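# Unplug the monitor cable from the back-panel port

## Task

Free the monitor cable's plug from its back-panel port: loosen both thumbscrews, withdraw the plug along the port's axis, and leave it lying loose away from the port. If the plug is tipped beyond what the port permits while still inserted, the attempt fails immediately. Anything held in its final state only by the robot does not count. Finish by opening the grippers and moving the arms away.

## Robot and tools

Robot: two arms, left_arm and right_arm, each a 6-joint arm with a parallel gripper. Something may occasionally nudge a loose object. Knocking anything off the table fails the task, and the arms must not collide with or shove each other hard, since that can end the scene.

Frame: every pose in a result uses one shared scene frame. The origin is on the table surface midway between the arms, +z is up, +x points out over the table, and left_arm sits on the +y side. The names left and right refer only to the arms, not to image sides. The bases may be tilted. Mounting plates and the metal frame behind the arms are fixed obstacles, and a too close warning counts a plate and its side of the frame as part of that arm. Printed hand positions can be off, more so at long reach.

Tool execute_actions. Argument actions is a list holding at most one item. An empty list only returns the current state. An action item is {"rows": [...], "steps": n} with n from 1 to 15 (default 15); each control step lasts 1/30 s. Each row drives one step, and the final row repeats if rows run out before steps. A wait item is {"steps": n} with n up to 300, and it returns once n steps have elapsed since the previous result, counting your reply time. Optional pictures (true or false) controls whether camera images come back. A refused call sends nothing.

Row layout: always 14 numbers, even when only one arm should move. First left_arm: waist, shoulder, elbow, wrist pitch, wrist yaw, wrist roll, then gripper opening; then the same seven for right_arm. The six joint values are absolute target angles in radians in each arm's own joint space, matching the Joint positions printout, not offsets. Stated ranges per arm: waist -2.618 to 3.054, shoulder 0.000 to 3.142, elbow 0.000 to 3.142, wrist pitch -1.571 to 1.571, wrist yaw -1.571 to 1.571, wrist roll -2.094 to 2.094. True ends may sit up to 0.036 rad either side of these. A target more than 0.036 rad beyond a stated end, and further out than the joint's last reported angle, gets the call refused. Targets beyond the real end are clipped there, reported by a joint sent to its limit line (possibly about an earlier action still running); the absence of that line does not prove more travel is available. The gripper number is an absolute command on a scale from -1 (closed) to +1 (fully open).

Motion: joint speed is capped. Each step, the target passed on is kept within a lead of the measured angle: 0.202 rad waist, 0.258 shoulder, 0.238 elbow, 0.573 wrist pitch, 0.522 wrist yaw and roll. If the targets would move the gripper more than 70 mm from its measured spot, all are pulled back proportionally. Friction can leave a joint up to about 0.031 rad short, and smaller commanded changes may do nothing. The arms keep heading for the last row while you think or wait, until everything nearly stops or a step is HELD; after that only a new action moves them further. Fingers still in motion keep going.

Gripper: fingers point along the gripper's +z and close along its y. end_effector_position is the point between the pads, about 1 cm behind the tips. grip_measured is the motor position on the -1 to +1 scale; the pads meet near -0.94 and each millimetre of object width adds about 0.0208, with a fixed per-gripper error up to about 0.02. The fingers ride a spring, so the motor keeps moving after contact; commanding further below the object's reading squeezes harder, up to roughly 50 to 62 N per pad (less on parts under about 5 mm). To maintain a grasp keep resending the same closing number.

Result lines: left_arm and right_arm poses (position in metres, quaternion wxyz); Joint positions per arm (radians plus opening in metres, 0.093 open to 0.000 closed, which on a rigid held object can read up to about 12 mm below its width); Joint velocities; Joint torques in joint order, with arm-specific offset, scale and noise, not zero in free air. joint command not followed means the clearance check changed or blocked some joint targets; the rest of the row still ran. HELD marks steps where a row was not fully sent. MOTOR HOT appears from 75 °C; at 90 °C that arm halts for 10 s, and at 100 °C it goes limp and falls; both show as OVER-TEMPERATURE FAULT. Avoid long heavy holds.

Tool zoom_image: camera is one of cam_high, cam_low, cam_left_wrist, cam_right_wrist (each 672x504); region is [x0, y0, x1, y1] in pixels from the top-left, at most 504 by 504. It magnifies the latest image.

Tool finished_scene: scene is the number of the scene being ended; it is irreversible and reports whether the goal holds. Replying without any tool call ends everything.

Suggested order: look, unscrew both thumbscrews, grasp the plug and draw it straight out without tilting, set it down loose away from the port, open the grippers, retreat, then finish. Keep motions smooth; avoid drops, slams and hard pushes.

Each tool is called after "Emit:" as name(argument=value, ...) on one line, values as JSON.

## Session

Emit:
execute_actions(actions=[])

Scene clock: 0.00 s of 10600.00 s.
left_arm: end_effector_position=(+0.3870, +0.2120, +0.2273) grip_measured=-0.937 end_effector_quat_wxyz=(+0.266, +0.821, +0.505, -0.018) | right_arm: end_effector_position=(+0.2883, -0.0404, +0.1288) grip_measured=+0.994 end_effector_quat_wxyz=(+0.224, -0.555, +0.645, -0.475)
Joint positions: left_arm=[ 0.04   1.733  1.158 -0.658  0.418  1.86   0.   ] | right_arm=[ 1.074  2.108  0.801 -0.298  1.128 -0.245  0.093]
Joint velocities: left_arm=[-0.002  0.007 -0.017 -0.066  0.037 -0.007 -0.001] | right_arm=[ 0.012  0.012  0.012 -0.037 -0.007 -0.051 -0.   ]
Joint torques (N m, as the arm reports them, + toward a larger angle): no reading

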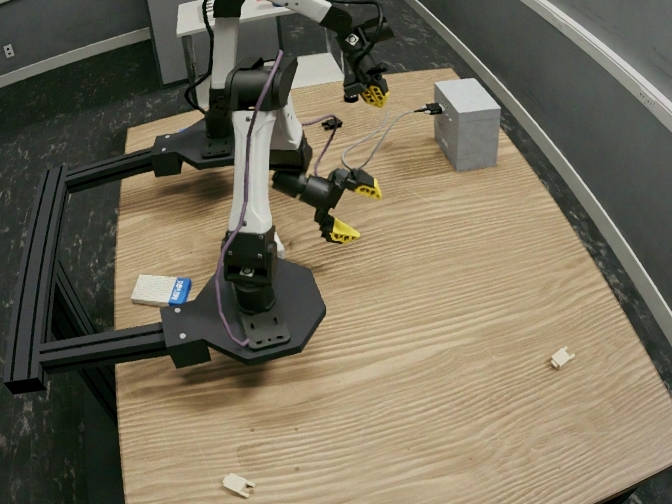

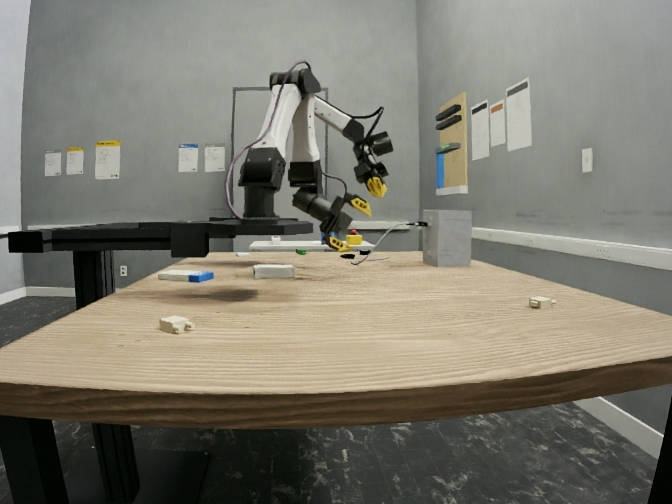

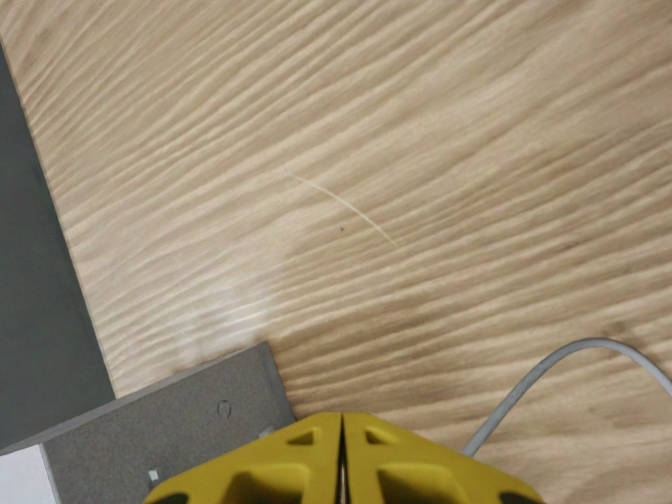

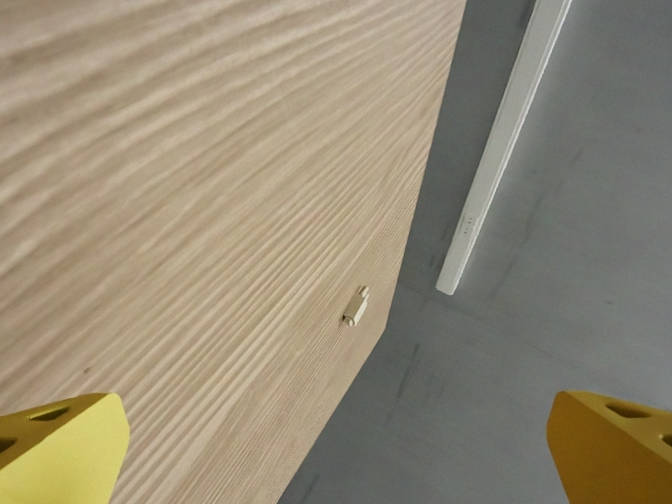

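The left arm handles this one. I'll park the right arm and view the plug from above.

Emit:
execute_actions(actions=[{"rows":[[0.04,1.75,0.65,0.6,0,0,0.1,0,1,0.6,0,0,0,1]]}], pictures=false)

Emit:
execute_actions(actions=[{"steps":45}])

Emit:
zoom_image(camera="cam_high", region=[360,50,520,170])

Emit:
zoom_image(camera="cam_low", region=[340,160,500,280])

Scene clock: 3.90 s of 10600.00 s.
left_arm: end_effector_position=(+0.4464, +0.2686, +0.1894) grip_measured=+0.098 end_effector_quat_wxyz=(+0.455, +0.223, +0.861, +0.044) | right_arm: end_effector_position=(+0.3948, -0.2020, +0.3626) grip_measured=+0.994 end_effector_quat_wxyz=(+0.561, -0.030, +0.827, +0.004)
Joint positions: left_arm=[0.037 1.76  0.641 0.51  0.021 0.39  0.05 ] | right_arm=[ 0.049  0.997  0.61   0.02   0.095 -0.015  0.093]
Joint velocities: left_arm=[-0.002  0.007  0.007  0.637 -0.154 -2.615 -0.   ] | right_arm=[-1.375 -0.603  0.061  0.33  -0.227  0.139 -0.001]
Joint torques (N m, as the arm reports them, + toward a larger angle): left_arm=[ 0.12 -7.9   7.04  2.01 -0.02 -0.07] | right_arm=[ 3.77  0.57  8.96  1.49 -0.54 -0.14]
Steps of this call (steps 1 to 90: nothing new was sent; then 0.40 s passed at rest; steps 91 to 105: all 15 steps of this action). Readings (joint positions):
91: left_arm=[0.038 1.726 1.114 -0.565 0.365 1.777] | right_arm=[1.050 2.073 0.764 -0.239 1.042 -0.210]
92: left_arm=[0.037 1.720 1.047 -0.435 0.295 1.677] | right_arm=[0.996 1.999 0.704 -0.187 0.930 -0.171]
94: left_arm=[0.037 1.726 0.895 -0.198 0.188 1.477] | right_arm=[0.839 1.824 0.623 -0.144 0.726 -0.113]
98: left_arm=[0.037 1.759 0.657 0.179 0.078 1.080] | right_arm=[0.528 1.476 0.605 -0.068 0.344 -0.052]
105: the state above

Scene clock: 5.40 s of 10600.00 s.
left_arm: end_effector_position=(+0.4574, +0.2700, +0.2056) grip_measured=+0.098 end_effector_quat_wxyz=(+0.490, +0.051, +0.869, -0.039) | right_arm: end_effector_position=(+0.3933, -0.2053, +0.3618) grip_measured=+0.994 end_effector_quat_wxyz=(+0.557, -0.030, +0.830, +0.027)
Joint positions: left_arm=[0.037 1.76  0.641 0.591 0.007 0.008 0.05 ] | right_arm=[-0.001  0.989  0.612  0.003  0.009 -0.006  0.093]
Joint velocities: left_arm=[ 0.002  0.012  0.007  0.051 -0.037 -0.022 -0.   ] | right_arm=[-0.007 -0.012  0.017 -0.125 -0.095  0.051 -0.001]
Joint torques (N m, as the arm reports them, + toward a larger angle): left_arm=[ 0.24 -8.01  7.07  2.25 -0.09 -0.04] | right_arm=[-0.1  -1.55  9.15  2.09 -0.01  0.04]
Steps of this call (steps 1 to 45: the robot went on to your last target). Readings (joint positions):
1: left_arm=[0.037 1.760 0.641 0.529 0.018 0.313] | right_arm=[0.015 0.984 0.612 0.029 0.086 -0.012]
2: left_arm=[0.037 1.760 0.641 0.543 0.016 0.251] | right_arm=[0.001 0.982 0.612 0.032 0.077 -0.010]
4: left_arm=[0.037 1.760 0.641 0.563 0.013 0.163] | right_arm=[-0.001 0.986 0.612 0.020 0.053 -0.008]
8: left_arm=[0.037 1.760 0.641 0.581 0.009 0.071] | right_arm=[-0.001 0.989 0.612 0.008 0.026 -0.007]
45: the state above
All arms were judged still, so your last target was given up. Only a new action makes them travel on or press farther. Fingers that are still opening or closing keep moving.

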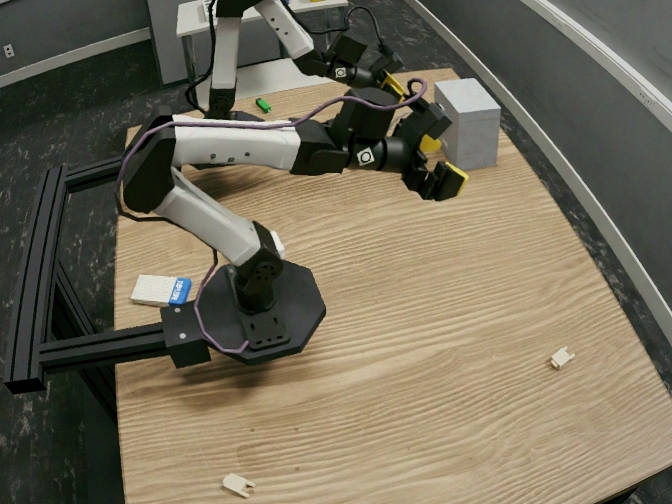

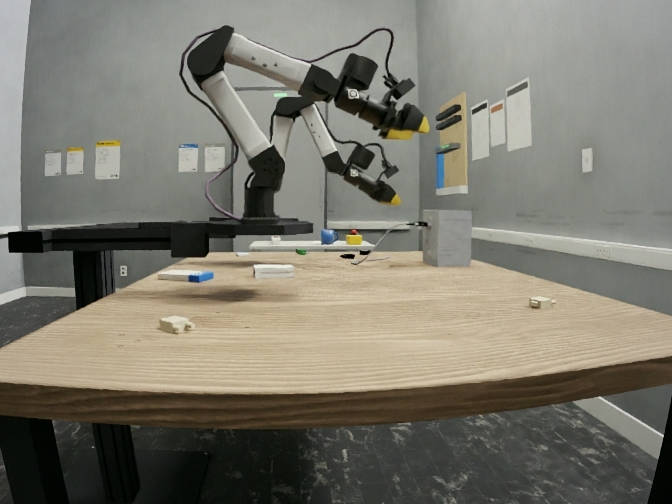

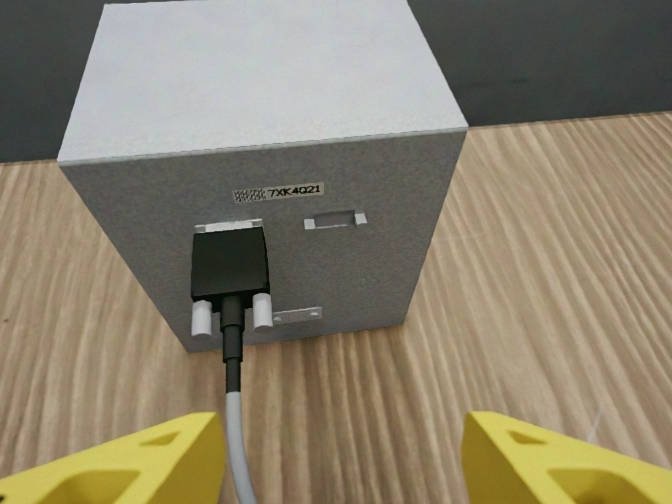

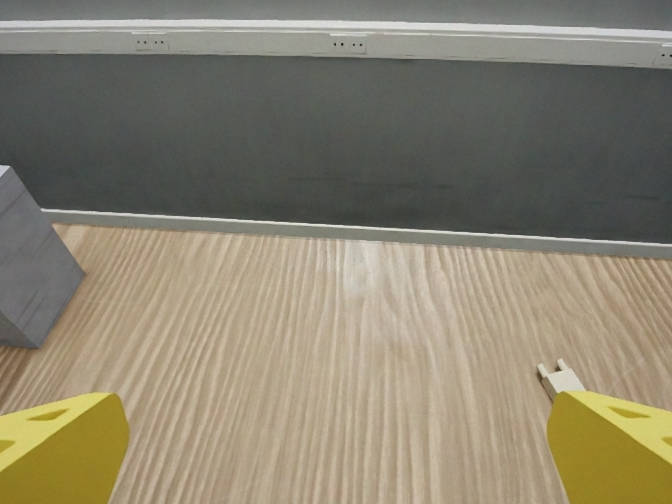

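Region (360, 50, 520, 170) of cam_high's 672x504 image, scaled by 3.150, with more detail than that image has; it fills the top 378 rows of this view, and the rest is white.

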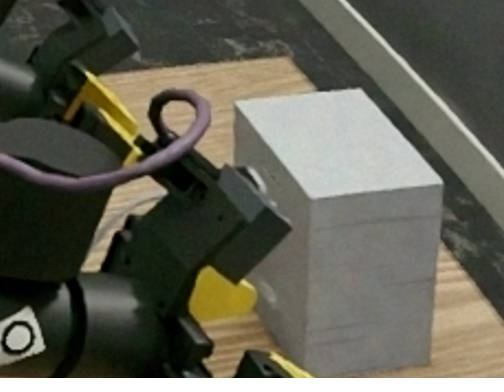

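Region (340, 160, 500, 280) of cam_low's 672x504 image, scaled by 3.150, with more detail than that image has; it fills the top 378 rows of this view, and the rest is white.

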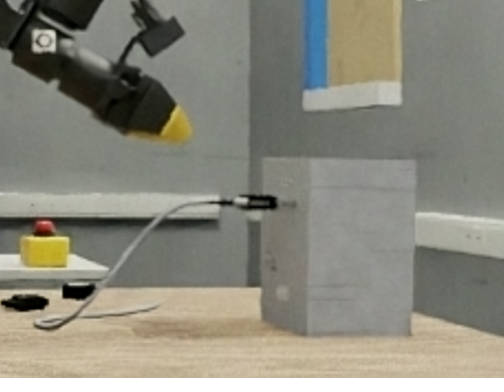

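Emit:
execute_actions(actions=[{"rows":[[-0.2,2.2,0.75,1.55,-0.44,1.57,-0.5,-0.8,1,0.6,0,0,0,1]]}], pictures=false)

Emit:
execute_actions(actions=[{"rows":[[-0.13,2.58,0.89,1.55,-0.44,1.57,-0.5,-0.8,1,0.6,0,0,0,1]]}], pictures=false)

Emit:
execute_actions(actions=[{"steps":15}])

Emit:
zoom_image(camera="cam_high", region=[380,70,480,145])

Emit:
zoom_image(camera="cam_low", region=[370,190,450,250])

Scene clock: 10.87 s of 10600.00 s.
left_arm: end_effector_position=(+0.5068, +0.2132, +0.2478) grip_measured=-0.497 end_effector_quat_wxyz=(+0.549, +0.417, +0.562, +0.457) | right_arm: end_effector_position=(+0.3076, -0.4645, +0.3578) grip_measured=+0.994 end_effector_quat_wxyz=(+0.517, +0.294, +0.780, -0.196)
Joint positions: left_arm=[-0.206  2.21   0.754  1.497 -0.415  1.366  0.021] | right_arm=[-0.8    0.989  0.612  0.002  0.011 -0.003  0.093]
Joint velocities: left_arm=[ 0.002  0.002  0.002  0.359 -0.125  1.341 -0.002] | right_arm=[-0.012 -0.007 -0.017  0.022 -0.007 -0.037  0.   ]
Joint torques (N m, as the arm reports them, + toward a larger angle): left_arm=[  0.43 -10.12   4.27   2.2   -0.06   0.05] | right_arm=[-0.51 -1.7   9.13  2.09  0.07  0.02]
Steps of this call (steps 1 to 90: nothing new was sent; then 1.97 s passed at rest; steps 91 to 105: all 15 steps of this action). Readings (joint positions):
91: left_arm=[0.010 1.798 0.648 0.670 -0.073 0.089] | right_arm=[-0.033 0.989 0.612 0.003 -0.011 -0.008]
92: left_arm=[-0.039 1.877 0.683 0.791 -0.161 0.188] | right_arm=[-0.099 0.989 0.612 0.003 -0.015 -0.008]
94: left_arm=[-0.146 2.049 0.745 1.033 -0.258 0.388] | right_arm=[-0.252 0.989 0.612 0.003 -0.011 -0.007]
98: left_arm=[-0.222 2.214 0.754 1.301 -0.341 0.787] | right_arm=[-0.559 0.989 0.612 0.003 -0.006 -0.006]
105: the state above

Scene clock: 11.37 s of 10600.00 s.
left_arm: end_effector_position=(+0.5106, +0.2503, +0.1066) grip_measured=-0.497 end_effector_quat_wxyz=(+0.404, +0.514, +0.573, +0.493) | right_arm: end_effector_position=(+0.3079, -0.4642, +0.3578) grip_measured=+0.994 end_effector_quat_wxyz=(+0.517, +0.293, +0.780, -0.195)
Joint positions: left_arm=[-0.131  2.594  0.875  1.534 -0.434  1.553  0.021] | right_arm=[-0.8    0.989  0.612  0.002  0.008 -0.003  0.093]
Joint velocities: left_arm=[-0.017 -0.037  0.002  0.066 -0.051  0.081 -0.001] | right_arm=[-0.022  0.017 -0.002  0.066 -0.051 -0.007 -0.   ]
Joint torques (N m, as the arm reports them, + toward a larger angle): left_arm=[ -0.05 -11.04   4.1    2.24  -0.14   0.08] | right_arm=[-0.16 -1.67  9.25  2.07  0.03  0.04]
Steps of this call (steps 1 to 15: all 15 steps of this action). Readings (joint positions):
1: left_arm=[-0.200 2.240 0.774 1.527 -0.417 1.402] | right_arm=[-0.800 0.989 0.612 0.002 0.010 -0.003]
2: left_arm=[-0.188 2.295 0.820 1.554 -0.417 1.428] | right_arm=[-0.800 0.989 0.612 0.002 0.010 -0.003]
4: left_arm=[-0.161 2.409 0.868 1.565 -0.418 1.463] | right_arm=[-0.800 0.989 0.612 0.002 0.010 -0.003]
8: left_arm=[-0.132 2.582 0.875 1.533 -0.430 1.521] | right_arm=[-0.800 0.989 0.612 0.002 0.009 -0.003]
15: the state above

Scene clock: 11.87 s of 10600.00 s.
left_arm: end_effector_position=(+0.5111, +0.2502, +0.1087) grip_measured=-0.497 end_effector_quat_wxyz=(+0.405, +0.514, +0.570, +0.496) | right_arm: end_effector_position=(+0.3079, -0.4642, +0.3578) grip_measured=+0.994 end_effector_quat_wxyz=(+0.517, +0.293, +0.780, -0.195)
Joint positions: left_arm=[-0.131  2.593  0.875  1.541 -0.434  1.561  0.021] | right_arm=[-0.8    0.989  0.612  0.002  0.008 -0.003  0.093]
Joint velocities: left_arm=[ 0.002 -0.007 -0.002  0.037 -0.022 -0.037  0.   ] | right_arm=[ 0.007 -0.002  0.017 -0.037 -0.037 -0.007 -0.   ]
Joint torques (N m, as the arm reports them, + toward a larger angle): left_arm=[  0.01 -11.4    4.25   2.35  -0.1    0.12] | right_arm=[-0.43 -1.62  9.19  2.06  0.05  0.  ]
Steps of this call (steps 1 to 15: the robot went on to your last target). Readings (joint positions):
1: left_arm=[-0.131 2.593 0.875 1.536 -0.434 1.555] | right_arm=[-0.800 0.989 0.612 0.002 0.008 -0.003]
2: left_arm=[-0.131 2.593 0.875 1.538 -0.434 1.556] | right_arm=[-0.800 0.989 0.612 0.002 0.008 -0.003]
4: left_arm=[-0.131 2.593 0.875 1.539 -0.434 1.558] | right_arm=[-0.800 0.989 0.612 0.002 0.008 -0.003]
8: left_arm=[-0.131 2.593 0.875 1.540 -0.434 1.560] | right_arm=[-0.800 0.989 0.612 0.002 0.008 -0.003]
15: the state above
All arms were judged still, so your last target was given up. Only a new action makes them travel on or press farther. Fingers that are still opening or closing keep moving.

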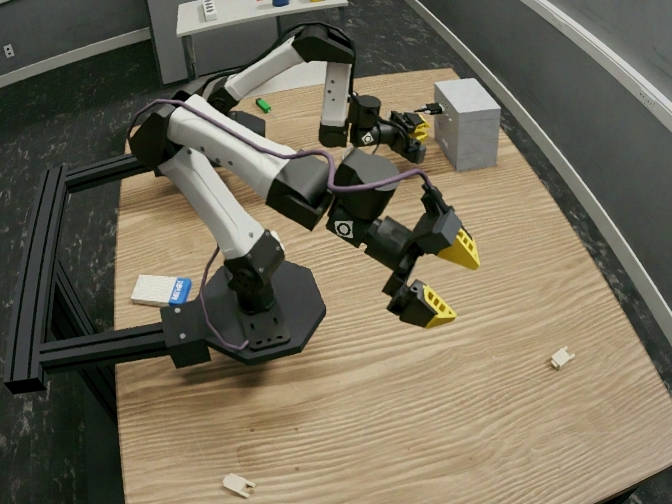

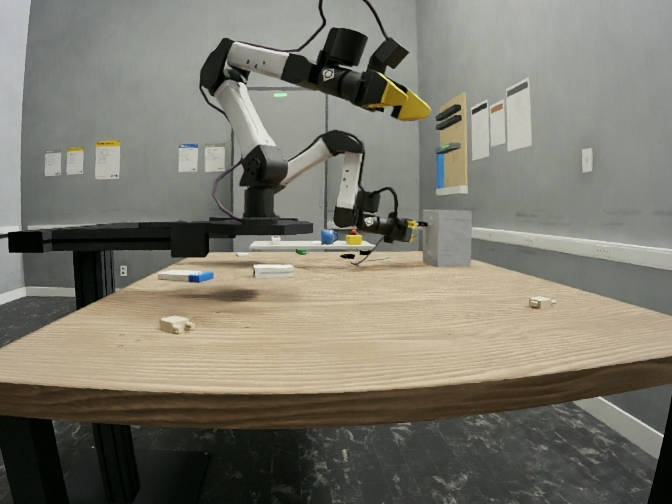

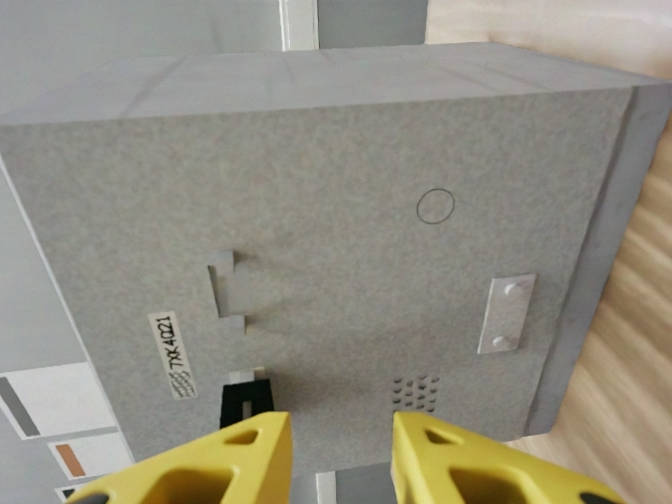

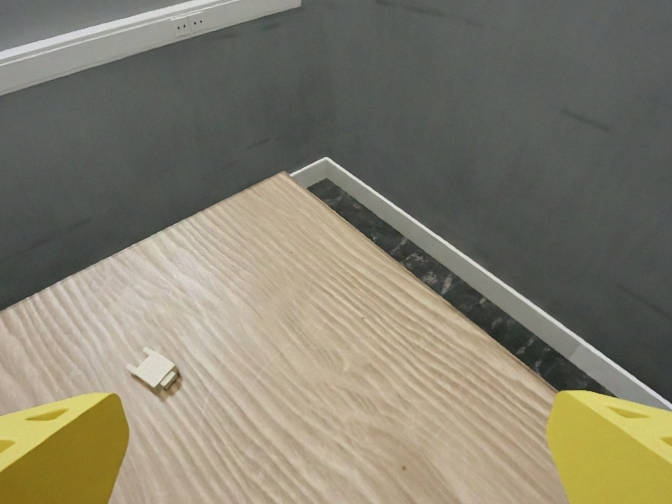

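Region (380, 70, 480, 145) of cam_high's 672x504 image, scaled by 5.040, with more detail than that image has; it fills the top 378 rows of this view, and the rest is white.

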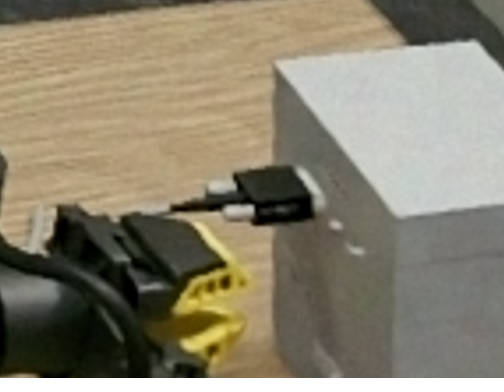

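Region (370, 190, 450, 250) of cam_low's 672x504 image, scaled by 6.300, with more detail than that image has; it fills the top 378 rows of this view, and the rest is white.

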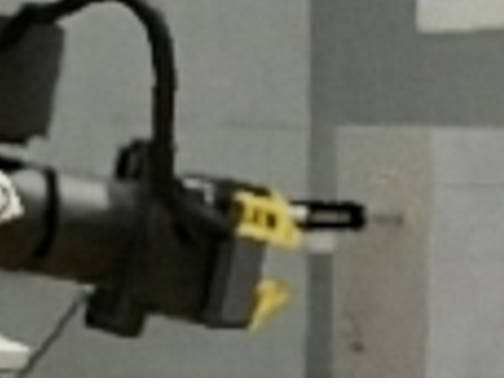

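Target z≈0.132.

Emit:
execute_actions(actions=[{"rows":[[-0.13,2.53,0.89,1.55,-0.44,1.57,-0.4,-0.8,1,0.6,0,0,0,1],[-0.13,2.53,0.89,1.55,-0.44,1.57,-0.4,-0.8,1,0.6,0,0,0,1],[-0.13,2.53,0.89,1.55,-0.44,1.57,-0.4,-0.8,1,0.6,0,0,0,1],[-0.13,2.53,0.89,1.55,-0.44,1.57,-0.4,-0.8,1,0.6,0,0,0,1],[-0.06,2.53,0.89,1.55,-0.4,1.57,-0.4,-0.8,1,0.6,0,0,0,1]]}])

Emit:
zoom_image(camera="cam_high", region=[380,70,480,145])

Emit:
zoom_image(camera="cam_low", region=[370,190,450,250])

Scene clock: 16.03 s of 10600.00 s.
left_arm: end_effector_position=(+0.5243, +0.2792, +0.1369) grip_measured=-0.402 end_effector_quat_wxyz=(+0.417, +0.482, +0.573, +0.515) | right_arm: end_effector_position=(+0.3079, -0.4642, +0.3578) grip_measured=+0.994 end_effector_quat_wxyz=(+0.517, +0.293, +0.780, -0.195)
Joint positions: left_arm=[-0.06   2.536  0.875  1.551 -0.405  1.562  0.026] | right_arm=[-0.8    0.989  0.612  0.002  0.008 -0.003  0.093]
Joint velocities: left_arm=[-0.002  0.012  0.002 -0.022  0.066  0.022  0.   ] | right_arm=[-0.002 -0.022  0.012 -0.007 -0.037 -0.066 -0.001]
Joint torques (N m, as the arm reports them, + toward a larger angle): left_arm=[ -0.14 -10.84   4.54   2.23   0.     0.05] | right_arm=[-0.48 -1.61  9.1   2.09  0.04 -0.01]
Steps of this call (steps 1 to 90: nothing new was sent; then 0.67 s passed at rest; steps 91 to 105: all 15 steps of this action). Readings (joint positions):
91: left_arm=[-0.131 2.588 0.875 1.538 -0.434 1.561] | right_arm=[-0.800 0.989 0.612 0.002 0.008 -0.003]
92: left_arm=[-0.131 2.580 0.875 1.535 -0.434 1.562] | right_arm=[-0.800 0.989 0.612 0.002 0.008 -0.003]
94: left_arm=[-0.131 2.557 0.875 1.537 -0.434 1.562] | right_arm=[-0.800 0.989 0.612 0.002 0.008 -0.003]
98: left_arm=[-0.082 2.536 0.875 1.550 -0.414 1.562] | right_arm=[-0.800 0.989 0.612 0.002 0.008 -0.003]
105: the state above

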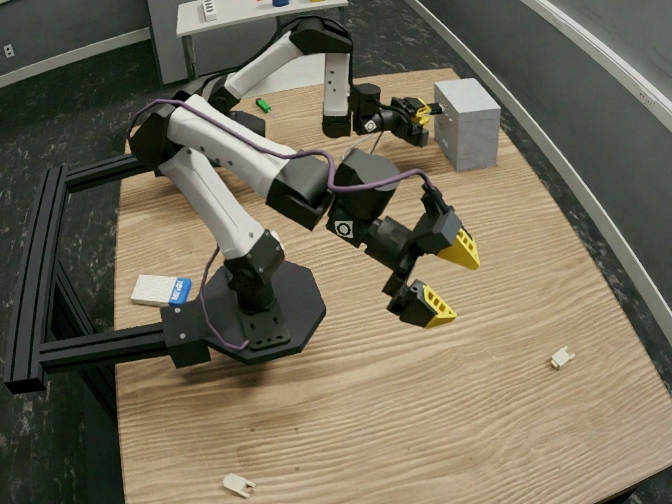

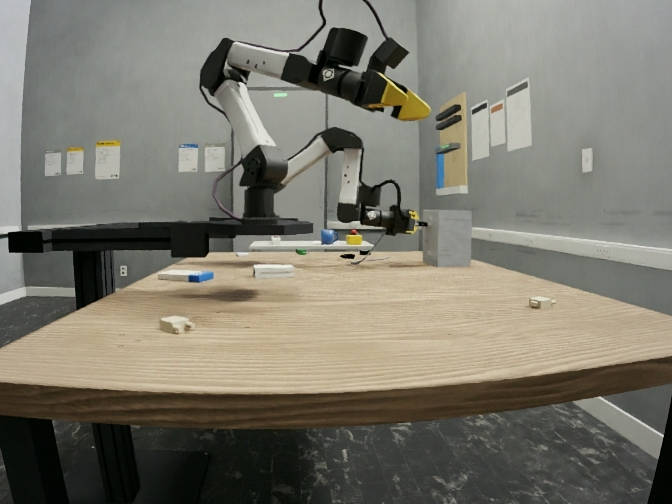

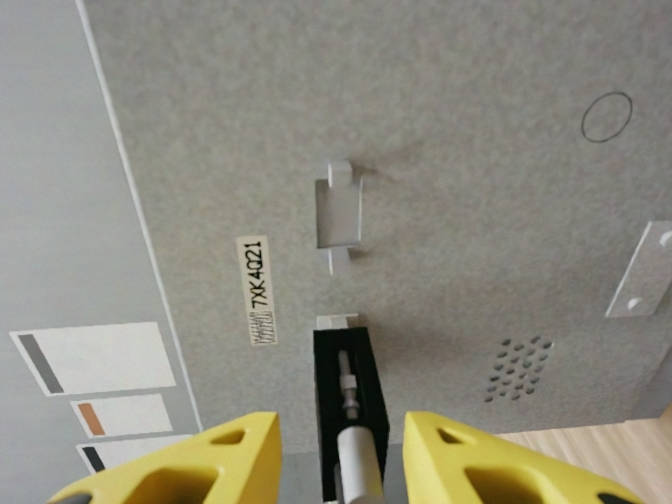

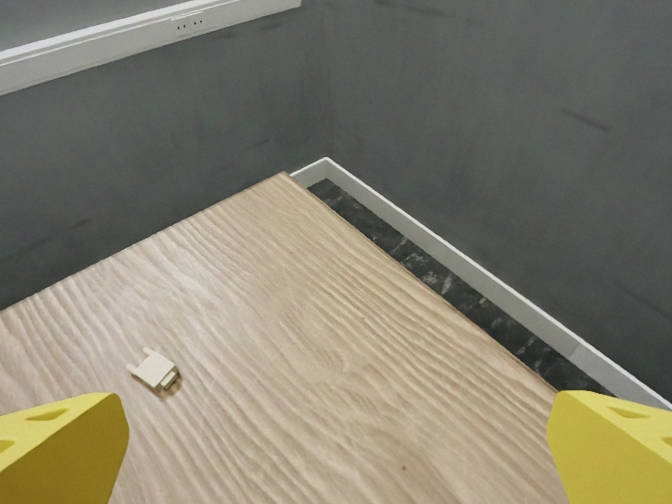

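Region (380, 70, 480, 145) of cam_high's 672x504 image, scaled by 5.040, with more detail than that image has; it fills the top 378 rows of this view, and the rest is white.

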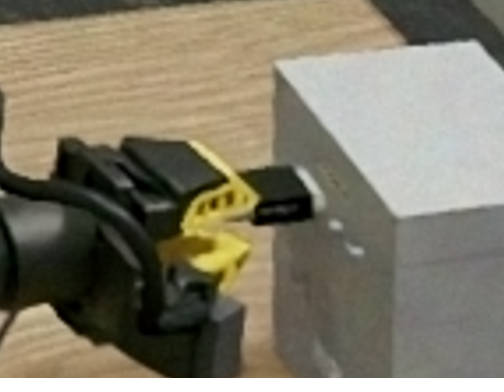

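Region (370, 190, 450, 250) of cam_low's 672x504 image, scaled by 6.300, with more detail than that image has; it fills the top 378 rows of this view, and the rest is white.

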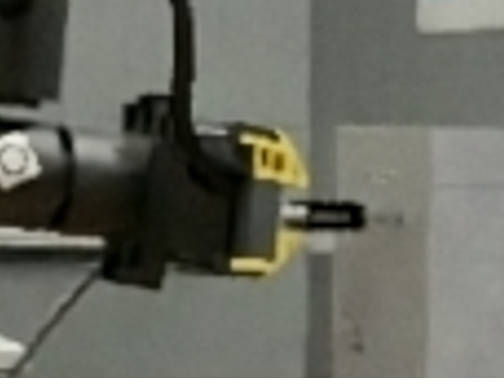

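Lower 5 mm, move 8 mm inward, and try a stroke.

Emit:
execute_actions(actions=[{"rows":[[-0.04,2.53,0.89,1.525,-0.4,1.75,-0.6,-0.8,1,0.6,0,0,0,1]]}])

Emit:
execute_actions(actions=[{"rows":[[-0.04,2.53,0.89,1.525,-0.4,1.75,-0.92,-0.8,1,0.6,0,0,0,1],[-0.04,2.53,0.89,1.525,-0.4,1.75,-0.92,-0.8,1,0.6,0,0,0,1],[-0.04,2.53,0.89,1.525,-0.4,0.55,-0.92,-0.8,1,0.6,0,0,0,1]]}])

Emit:
zoom_image(camera="cam_high", region=[380,70,480,145])

Scene clock: 19.80 s of 10600.00 s.
left_arm: end_effector_position=(+0.5240, +0.2800, +0.1311) grip_measured=-0.597 end_effector_quat_wxyz=(+0.366, +0.538, +0.532, +0.542) | right_arm: end_effector_position=(+0.3079, -0.4642, +0.3578) grip_measured=+0.994 end_effector_quat_wxyz=(+0.517, +0.293, +0.780, -0.195)
Joint positions: left_arm=[-0.055  2.536  0.875  1.526 -0.395  1.731  0.017] | right_arm=[-0.8    0.989  0.612  0.002  0.008 -0.003  0.093]
Joint velocities: left_arm=[-0.007 -0.012  0.002 -0.051  0.022  0.125  0.001] | right_arm=[-0.017  0.002 -0.002 -0.022 -0.066 -0.037  0.001]
Joint torques (N m, as the arm reports them, + toward a larger angle): left_arm=[  1.15 -10.79   4.57   2.29  -0.08   0.09] | right_arm=[-0.39 -1.52  9.18  2.07  0.04 -0.03]
Steps of this call (steps 1 to 15: the robot went on to your last target; steps 16 to 90: nothing new was sent; then 0.27 s passed at rest; steps 91 to 105: all 15 steps of this action). Readings (joint positions):
91: left_arm=[-0.060 2.536 0.875 1.549 -0.400 1.590] | right_arm=[-0.800 0.989 0.612 0.002 0.008 -0.003]
92: left_arm=[-0.059 2.536 0.875 1.546 -0.399 1.620] | right_arm=[-0.800 0.989 0.612 0.002 0.008 -0.003]
94: left_arm=[-0.056 2.536 0.875 1.538 -0.398 1.662] | right_arm=[-0.800 0.989 0.612 0.002 0.008 -0.003]
98: left_arm=[-0.055 2.536 0.875 1.530 -0.396 1.707] | right_arm=[-0.800 0.989 0.612 0.002 0.008 -0.003]
105: the state above

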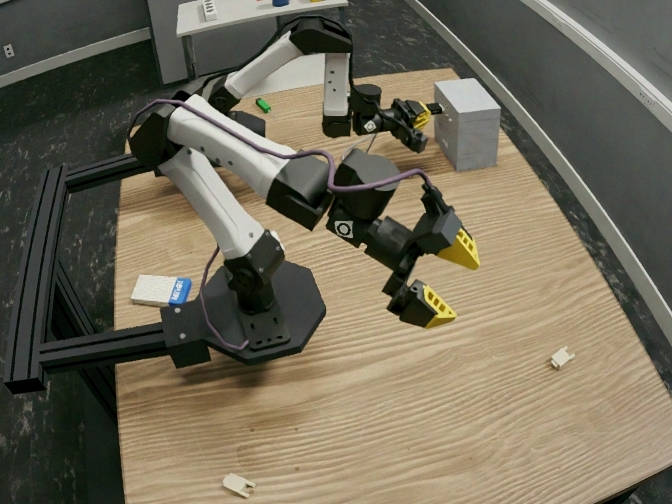

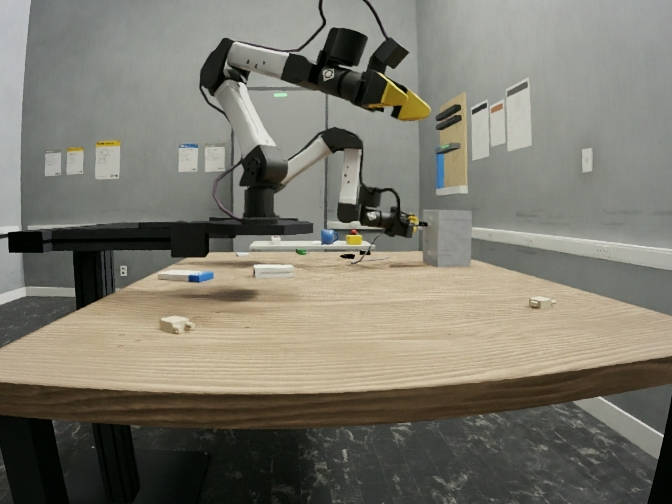

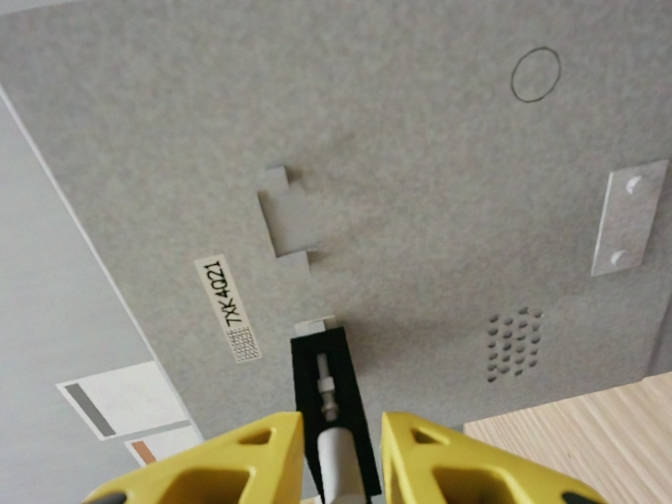

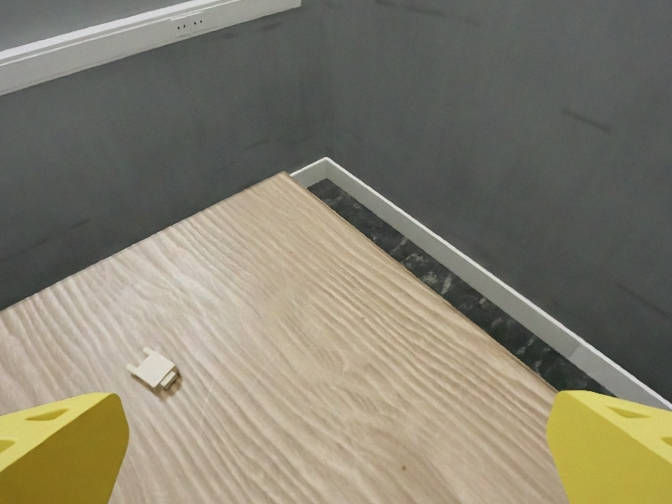

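Scene clock: 20.30 s of 10600.00 s.
left_arm: end_effector_position=(+0.5255, +0.2787, +0.1392) grip_measured=-0.917 end_effector_quat_wxyz=(+0.602, +0.197, +0.719, +0.286) | right_arm: end_effector_position=(+0.3079, -0.4642, +0.3578) grip_measured=+0.994 end_effector_quat_wxyz=(+0.517, +0.293, +0.780, -0.195)
Joint positions: left_arm=[-0.054  2.536  0.875  1.561 -0.384  0.69   0.001] | right_arm=[-0.8    0.989  0.612  0.002  0.008 -0.003  0.093]
Joint velocities: left_arm=[-0.007  0.012 -0.007  0.051 -0.007 -0.857  0.   ] | right_arm=[ 0.002 -0.027  0.017 -0.051  0.022  0.022  0.001]
Joint torques (N m, as the arm reports them, + toward a larger angle): left_arm=[  0.91 -10.9    4.48   1.77  -0.18  -0.12] | right_arm=[ 0.06 -1.35  9.24  2.11  0.06  0.  ]
Steps of this call (steps 1 to 15: all 15 steps of this action). Readings (joint positions):
1: left_arm=[-0.055 2.536 0.875 1.525 -0.394 1.732] | right_arm=[-0.800 0.989 0.612 0.002 0.008 -0.003]
2: left_arm=[-0.055 2.536 0.875 1.524 -0.394 1.733] | right_arm=[-0.800 0.989 0.612 0.002 0.008 -0.003]
4: left_arm=[-0.056 2.536 0.875 1.526 -0.384 1.550] | right_arm=[-0.800 0.989 0.612 0.002 0.008 -0.003]
8: left_arm=[-0.056 2.536 0.875 1.540 -0.382 1.153] | right_arm=[-0.800 0.989 0.612 0.002 0.008 -0.003]
15: the state above

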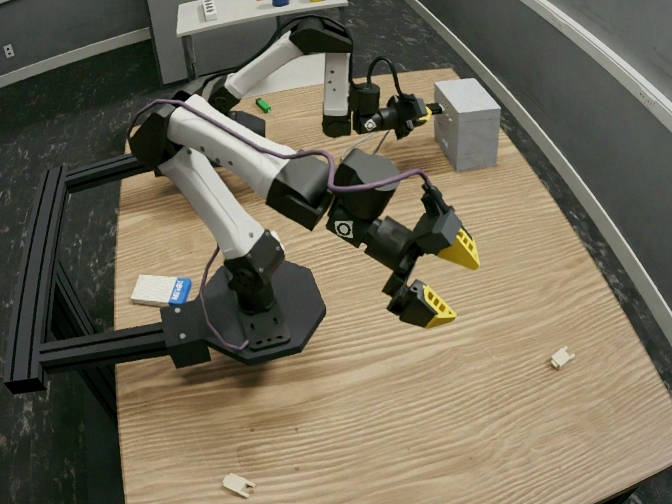

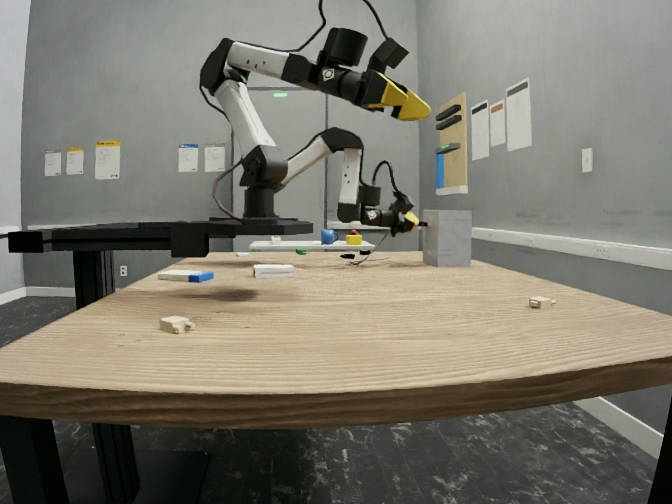

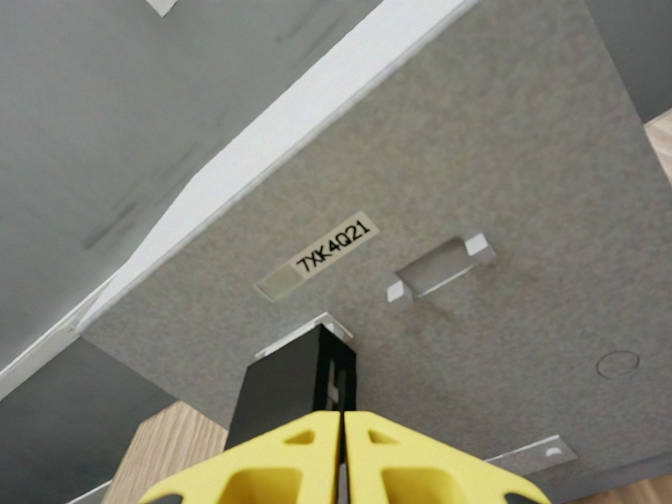

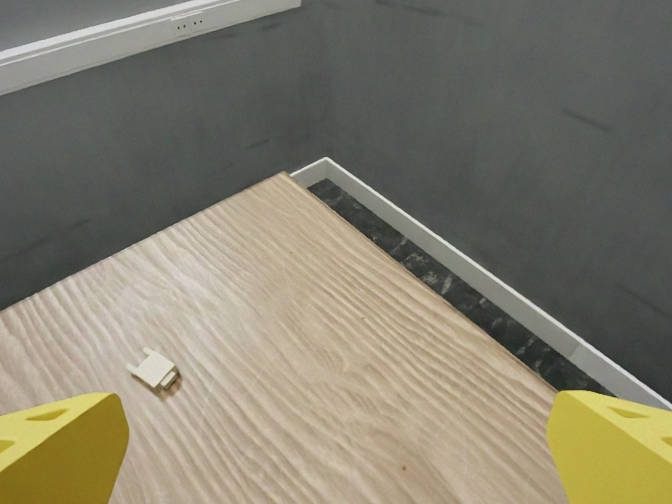

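Region (380, 70, 480, 145) of cam_high's 672x504 image, scaled by 5.040, with more detail than that image has; it fills the top 378 rows of this view, and the rest is white.

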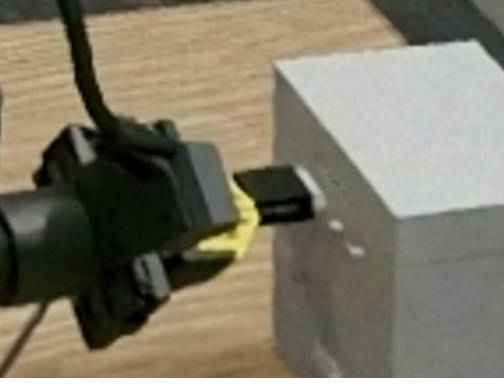

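Missed; using more yaw to bring the tip in.

Emit:
execute_actions(actions=[{"rows":[[-0.04,2.53,0.89,1.525,-0.4,1.7,-0.55,-0.8,1,0.6,0,0,0,1]]}], pictures=false)

Emit:
execute_actions(actions=[{"rows":[[-0.04,2.53,0.89,1.525,-0.46,1.7,-0.6,-0.8,1,0.6,0,0,0,1]],"steps":10}], pictures=false)

Emit:
execute_actions(actions=[{"rows":[[-0.04,2.53,0.89,1.525,-0.46,1.7,-0.92,-0.8,1,0.6,0,0,0,1],[-0.04,2.53,0.89,1.525,-0.46,1.7,-0.92,-0.8,1,0.6,0,0,0,1],[-0.04,2.53,0.89,1.525,-0.46,0.5,-0.92,-0.8,1,0.6,0,0,0,1]]}])

Scene clock: 23.87 s of 10600.00 s.
left_arm: end_effector_position=(+0.5246, +0.2819, +0.1320) grip_measured=-0.552 end_effector_quat_wxyz=(+0.397, +0.504, +0.563, +0.520) | right_arm: end_effector_position=(+0.3079, -0.4642, +0.3578) grip_measured=+0.994 end_effector_quat_wxyz=(+0.517, +0.293, +0.780, -0.195)
Joint positions: left_arm=[-0.05   2.534  0.875  1.525 -0.391  1.614  0.019] | right_arm=[-0.8    0.989  0.612  0.002  0.008 -0.003  0.093]
Joint velocities: left_arm=[ 0.002  0.002  0.012 -0.081  0.022  0.447  0.   ] | right_arm=[-0.002  0.002 -0.002 -0.066  0.007 -0.037  0.   ]
Joint torques (N m, as the arm reports them, + toward a larger angle): left_arm=[  0.92 -10.65   4.49   2.34  -0.12   0.08] | right_arm=[-0.26 -1.58  9.1   2.08 -0.01 -0.04]
Steps of this call (steps 1 to 30: the robot went on to your last target; steps 31 to 90: nothing new was sent; then 0.07 s passed at rest; steps 91 to 105: all 15 steps of this action). Readings (joint positions):
91: left_arm=[-0.053 2.534 0.875 1.567 -0.391 0.648] | right_arm=[-0.800 0.989 0.612 0.002 0.008 -0.003]
92: left_arm=[-0.053 2.534 0.875 1.562 -0.391 0.748] | right_arm=[-0.800 0.989 0.612 0.002 0.008 -0.003]
94: left_arm=[-0.052 2.534 0.875 1.551 -0.391 0.946] | right_arm=[-0.800 0.989 0.612 0.002 0.008 -0.003]
98: left_arm=[-0.050 2.534 0.875 1.542 -0.391 1.332] | right_arm=[-0.800 0.989 0.612 0.002 0.008 -0.003]
105: the state above

Scene clock: 24.20 s of 10600.00 s.
left_arm: end_effector_position=(+0.5232, +0.2877, +0.1309) grip_measured=-0.597 end_effector_quat_wxyz=(+0.368, +0.516, +0.555, +0.539) | right_arm: end_effector_position=(+0.3079, -0.4642, +0.3578) grip_measured=+0.994 end_effector_quat_wxyz=(+0.517, +0.293, +0.780, -0.195)
Joint positions: left_arm=[-0.05   2.534  0.875  1.519 -0.426  1.678  0.017] | right_arm=[-0.8    0.989  0.612  0.002  0.008 -0.003  0.093]
Joint velocities: left_arm=[ 0.007  0.002  0.022  0.007 -0.007  0.081  0.001] | right_arm=[ 0.012  0.002 -0.012 -0.007  0.007 -0.007 -0.   ]
Joint torques (N m, as the arm reports them, + toward a larger angle): left_arm=[  0.88 -10.57   4.59   2.3   -0.31   0.05] | right_arm=[-0.23 -1.6   9.43  2.08  0.02  0.04]
Steps of this call (steps 1 to 10: all 10 steps of this action). Readings (joint positions):
1: left_arm=[-0.050 2.534 0.875 1.523 -0.398 1.628] | right_arm=[-0.800 0.989 0.612 0.002 0.008 -0.003]
2: left_arm=[-0.050 2.534 0.875 1.522 -0.403 1.640] | right_arm=[-0.800 0.989 0.612 0.002 0.008 -0.003]
4: left_arm=[-0.050 2.534 0.875 1.522 -0.412 1.656] | right_arm=[-0.800 0.989 0.612 0.002 0.008 -0.003]
8: left_arm=[-0.050 2.534 0.875 1.519 -0.422 1.674] | right_arm=[-0.800 0.989 0.612 0.002 0.008 -0.003]
10: the state above

Scene clock: 24.70 s of 10600.00 s.
left_arm: end_effector_position=(+0.5240, +0.2894, +0.1369) grip_measured=-0.903 end_effector_quat_wxyz=(+0.565, +0.210, +0.726, +0.330) | right_arm: end_effector_position=(+0.3079, -0.4642, +0.3578) grip_measured=+0.994 end_effector_quat_wxyz=(+0.517, +0.293, +0.780, -0.195)
Joint positions: left_arm=[-0.055  2.514  0.875  1.503 -0.454  0.764  0.002] | right_arm=[-0.8    0.989  0.612  0.002  0.008 -0.003  0.093]
Joint velocities: left_arm=[ 0.002 -0.056 -0.002 -0.125 -0.081 -0.476  0.001] | right_arm=[ 0.002  0.002 -0.007 -0.051  0.037  0.007 -0.   ]
Joint torques (N m, as the arm reports them, + toward a larger angle): left_arm=[ 1.26 -8.88  4.7   2.68  0.02 -2.24] | right_arm=[-0.17 -1.44  9.07  2.12  0.   -0.04]
Steps of this call (steps 1 to 15: all 15 steps of this action). Readings (joint positions):
1: left_arm=[-0.050 2.534 0.875 1.518 -0.427 1.679] | right_arm=[-0.800 0.989 0.612 0.002 0.008 -0.003]
2: left_arm=[-0.050 2.534 0.875 1.522 -0.428 1.668] | right_arm=[-0.800 0.989 0.612 0.002 0.008 -0.003]
4: left_arm=[-0.050 2.534 0.875 1.528 -0.427 1.464] | right_arm=[-0.800 0.989 0.612 0.002 0.008 -0.003]
8: left_arm=[-0.050 2.534 0.875 1.531 -0.430 1.080] | right_arm=[-0.800 0.989 0.612 0.002 0.008 -0.003]
15: the state above

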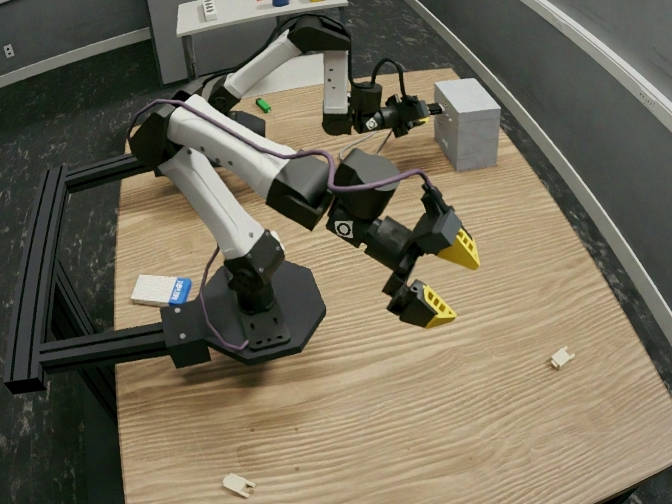

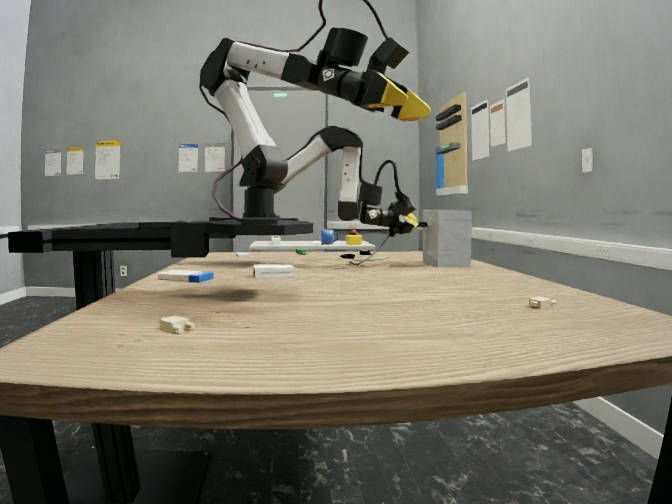

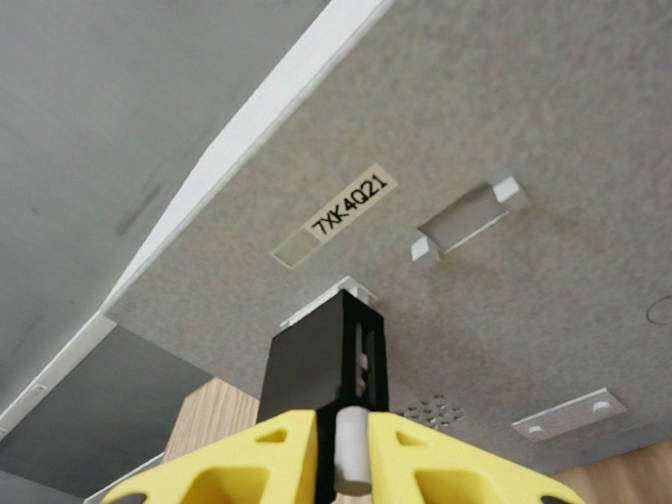

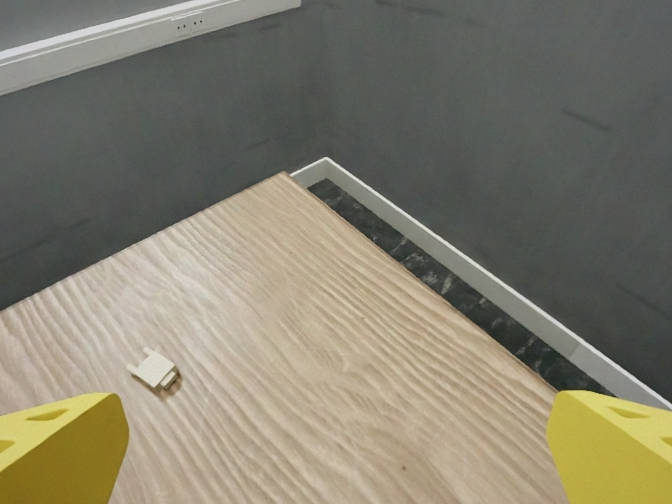

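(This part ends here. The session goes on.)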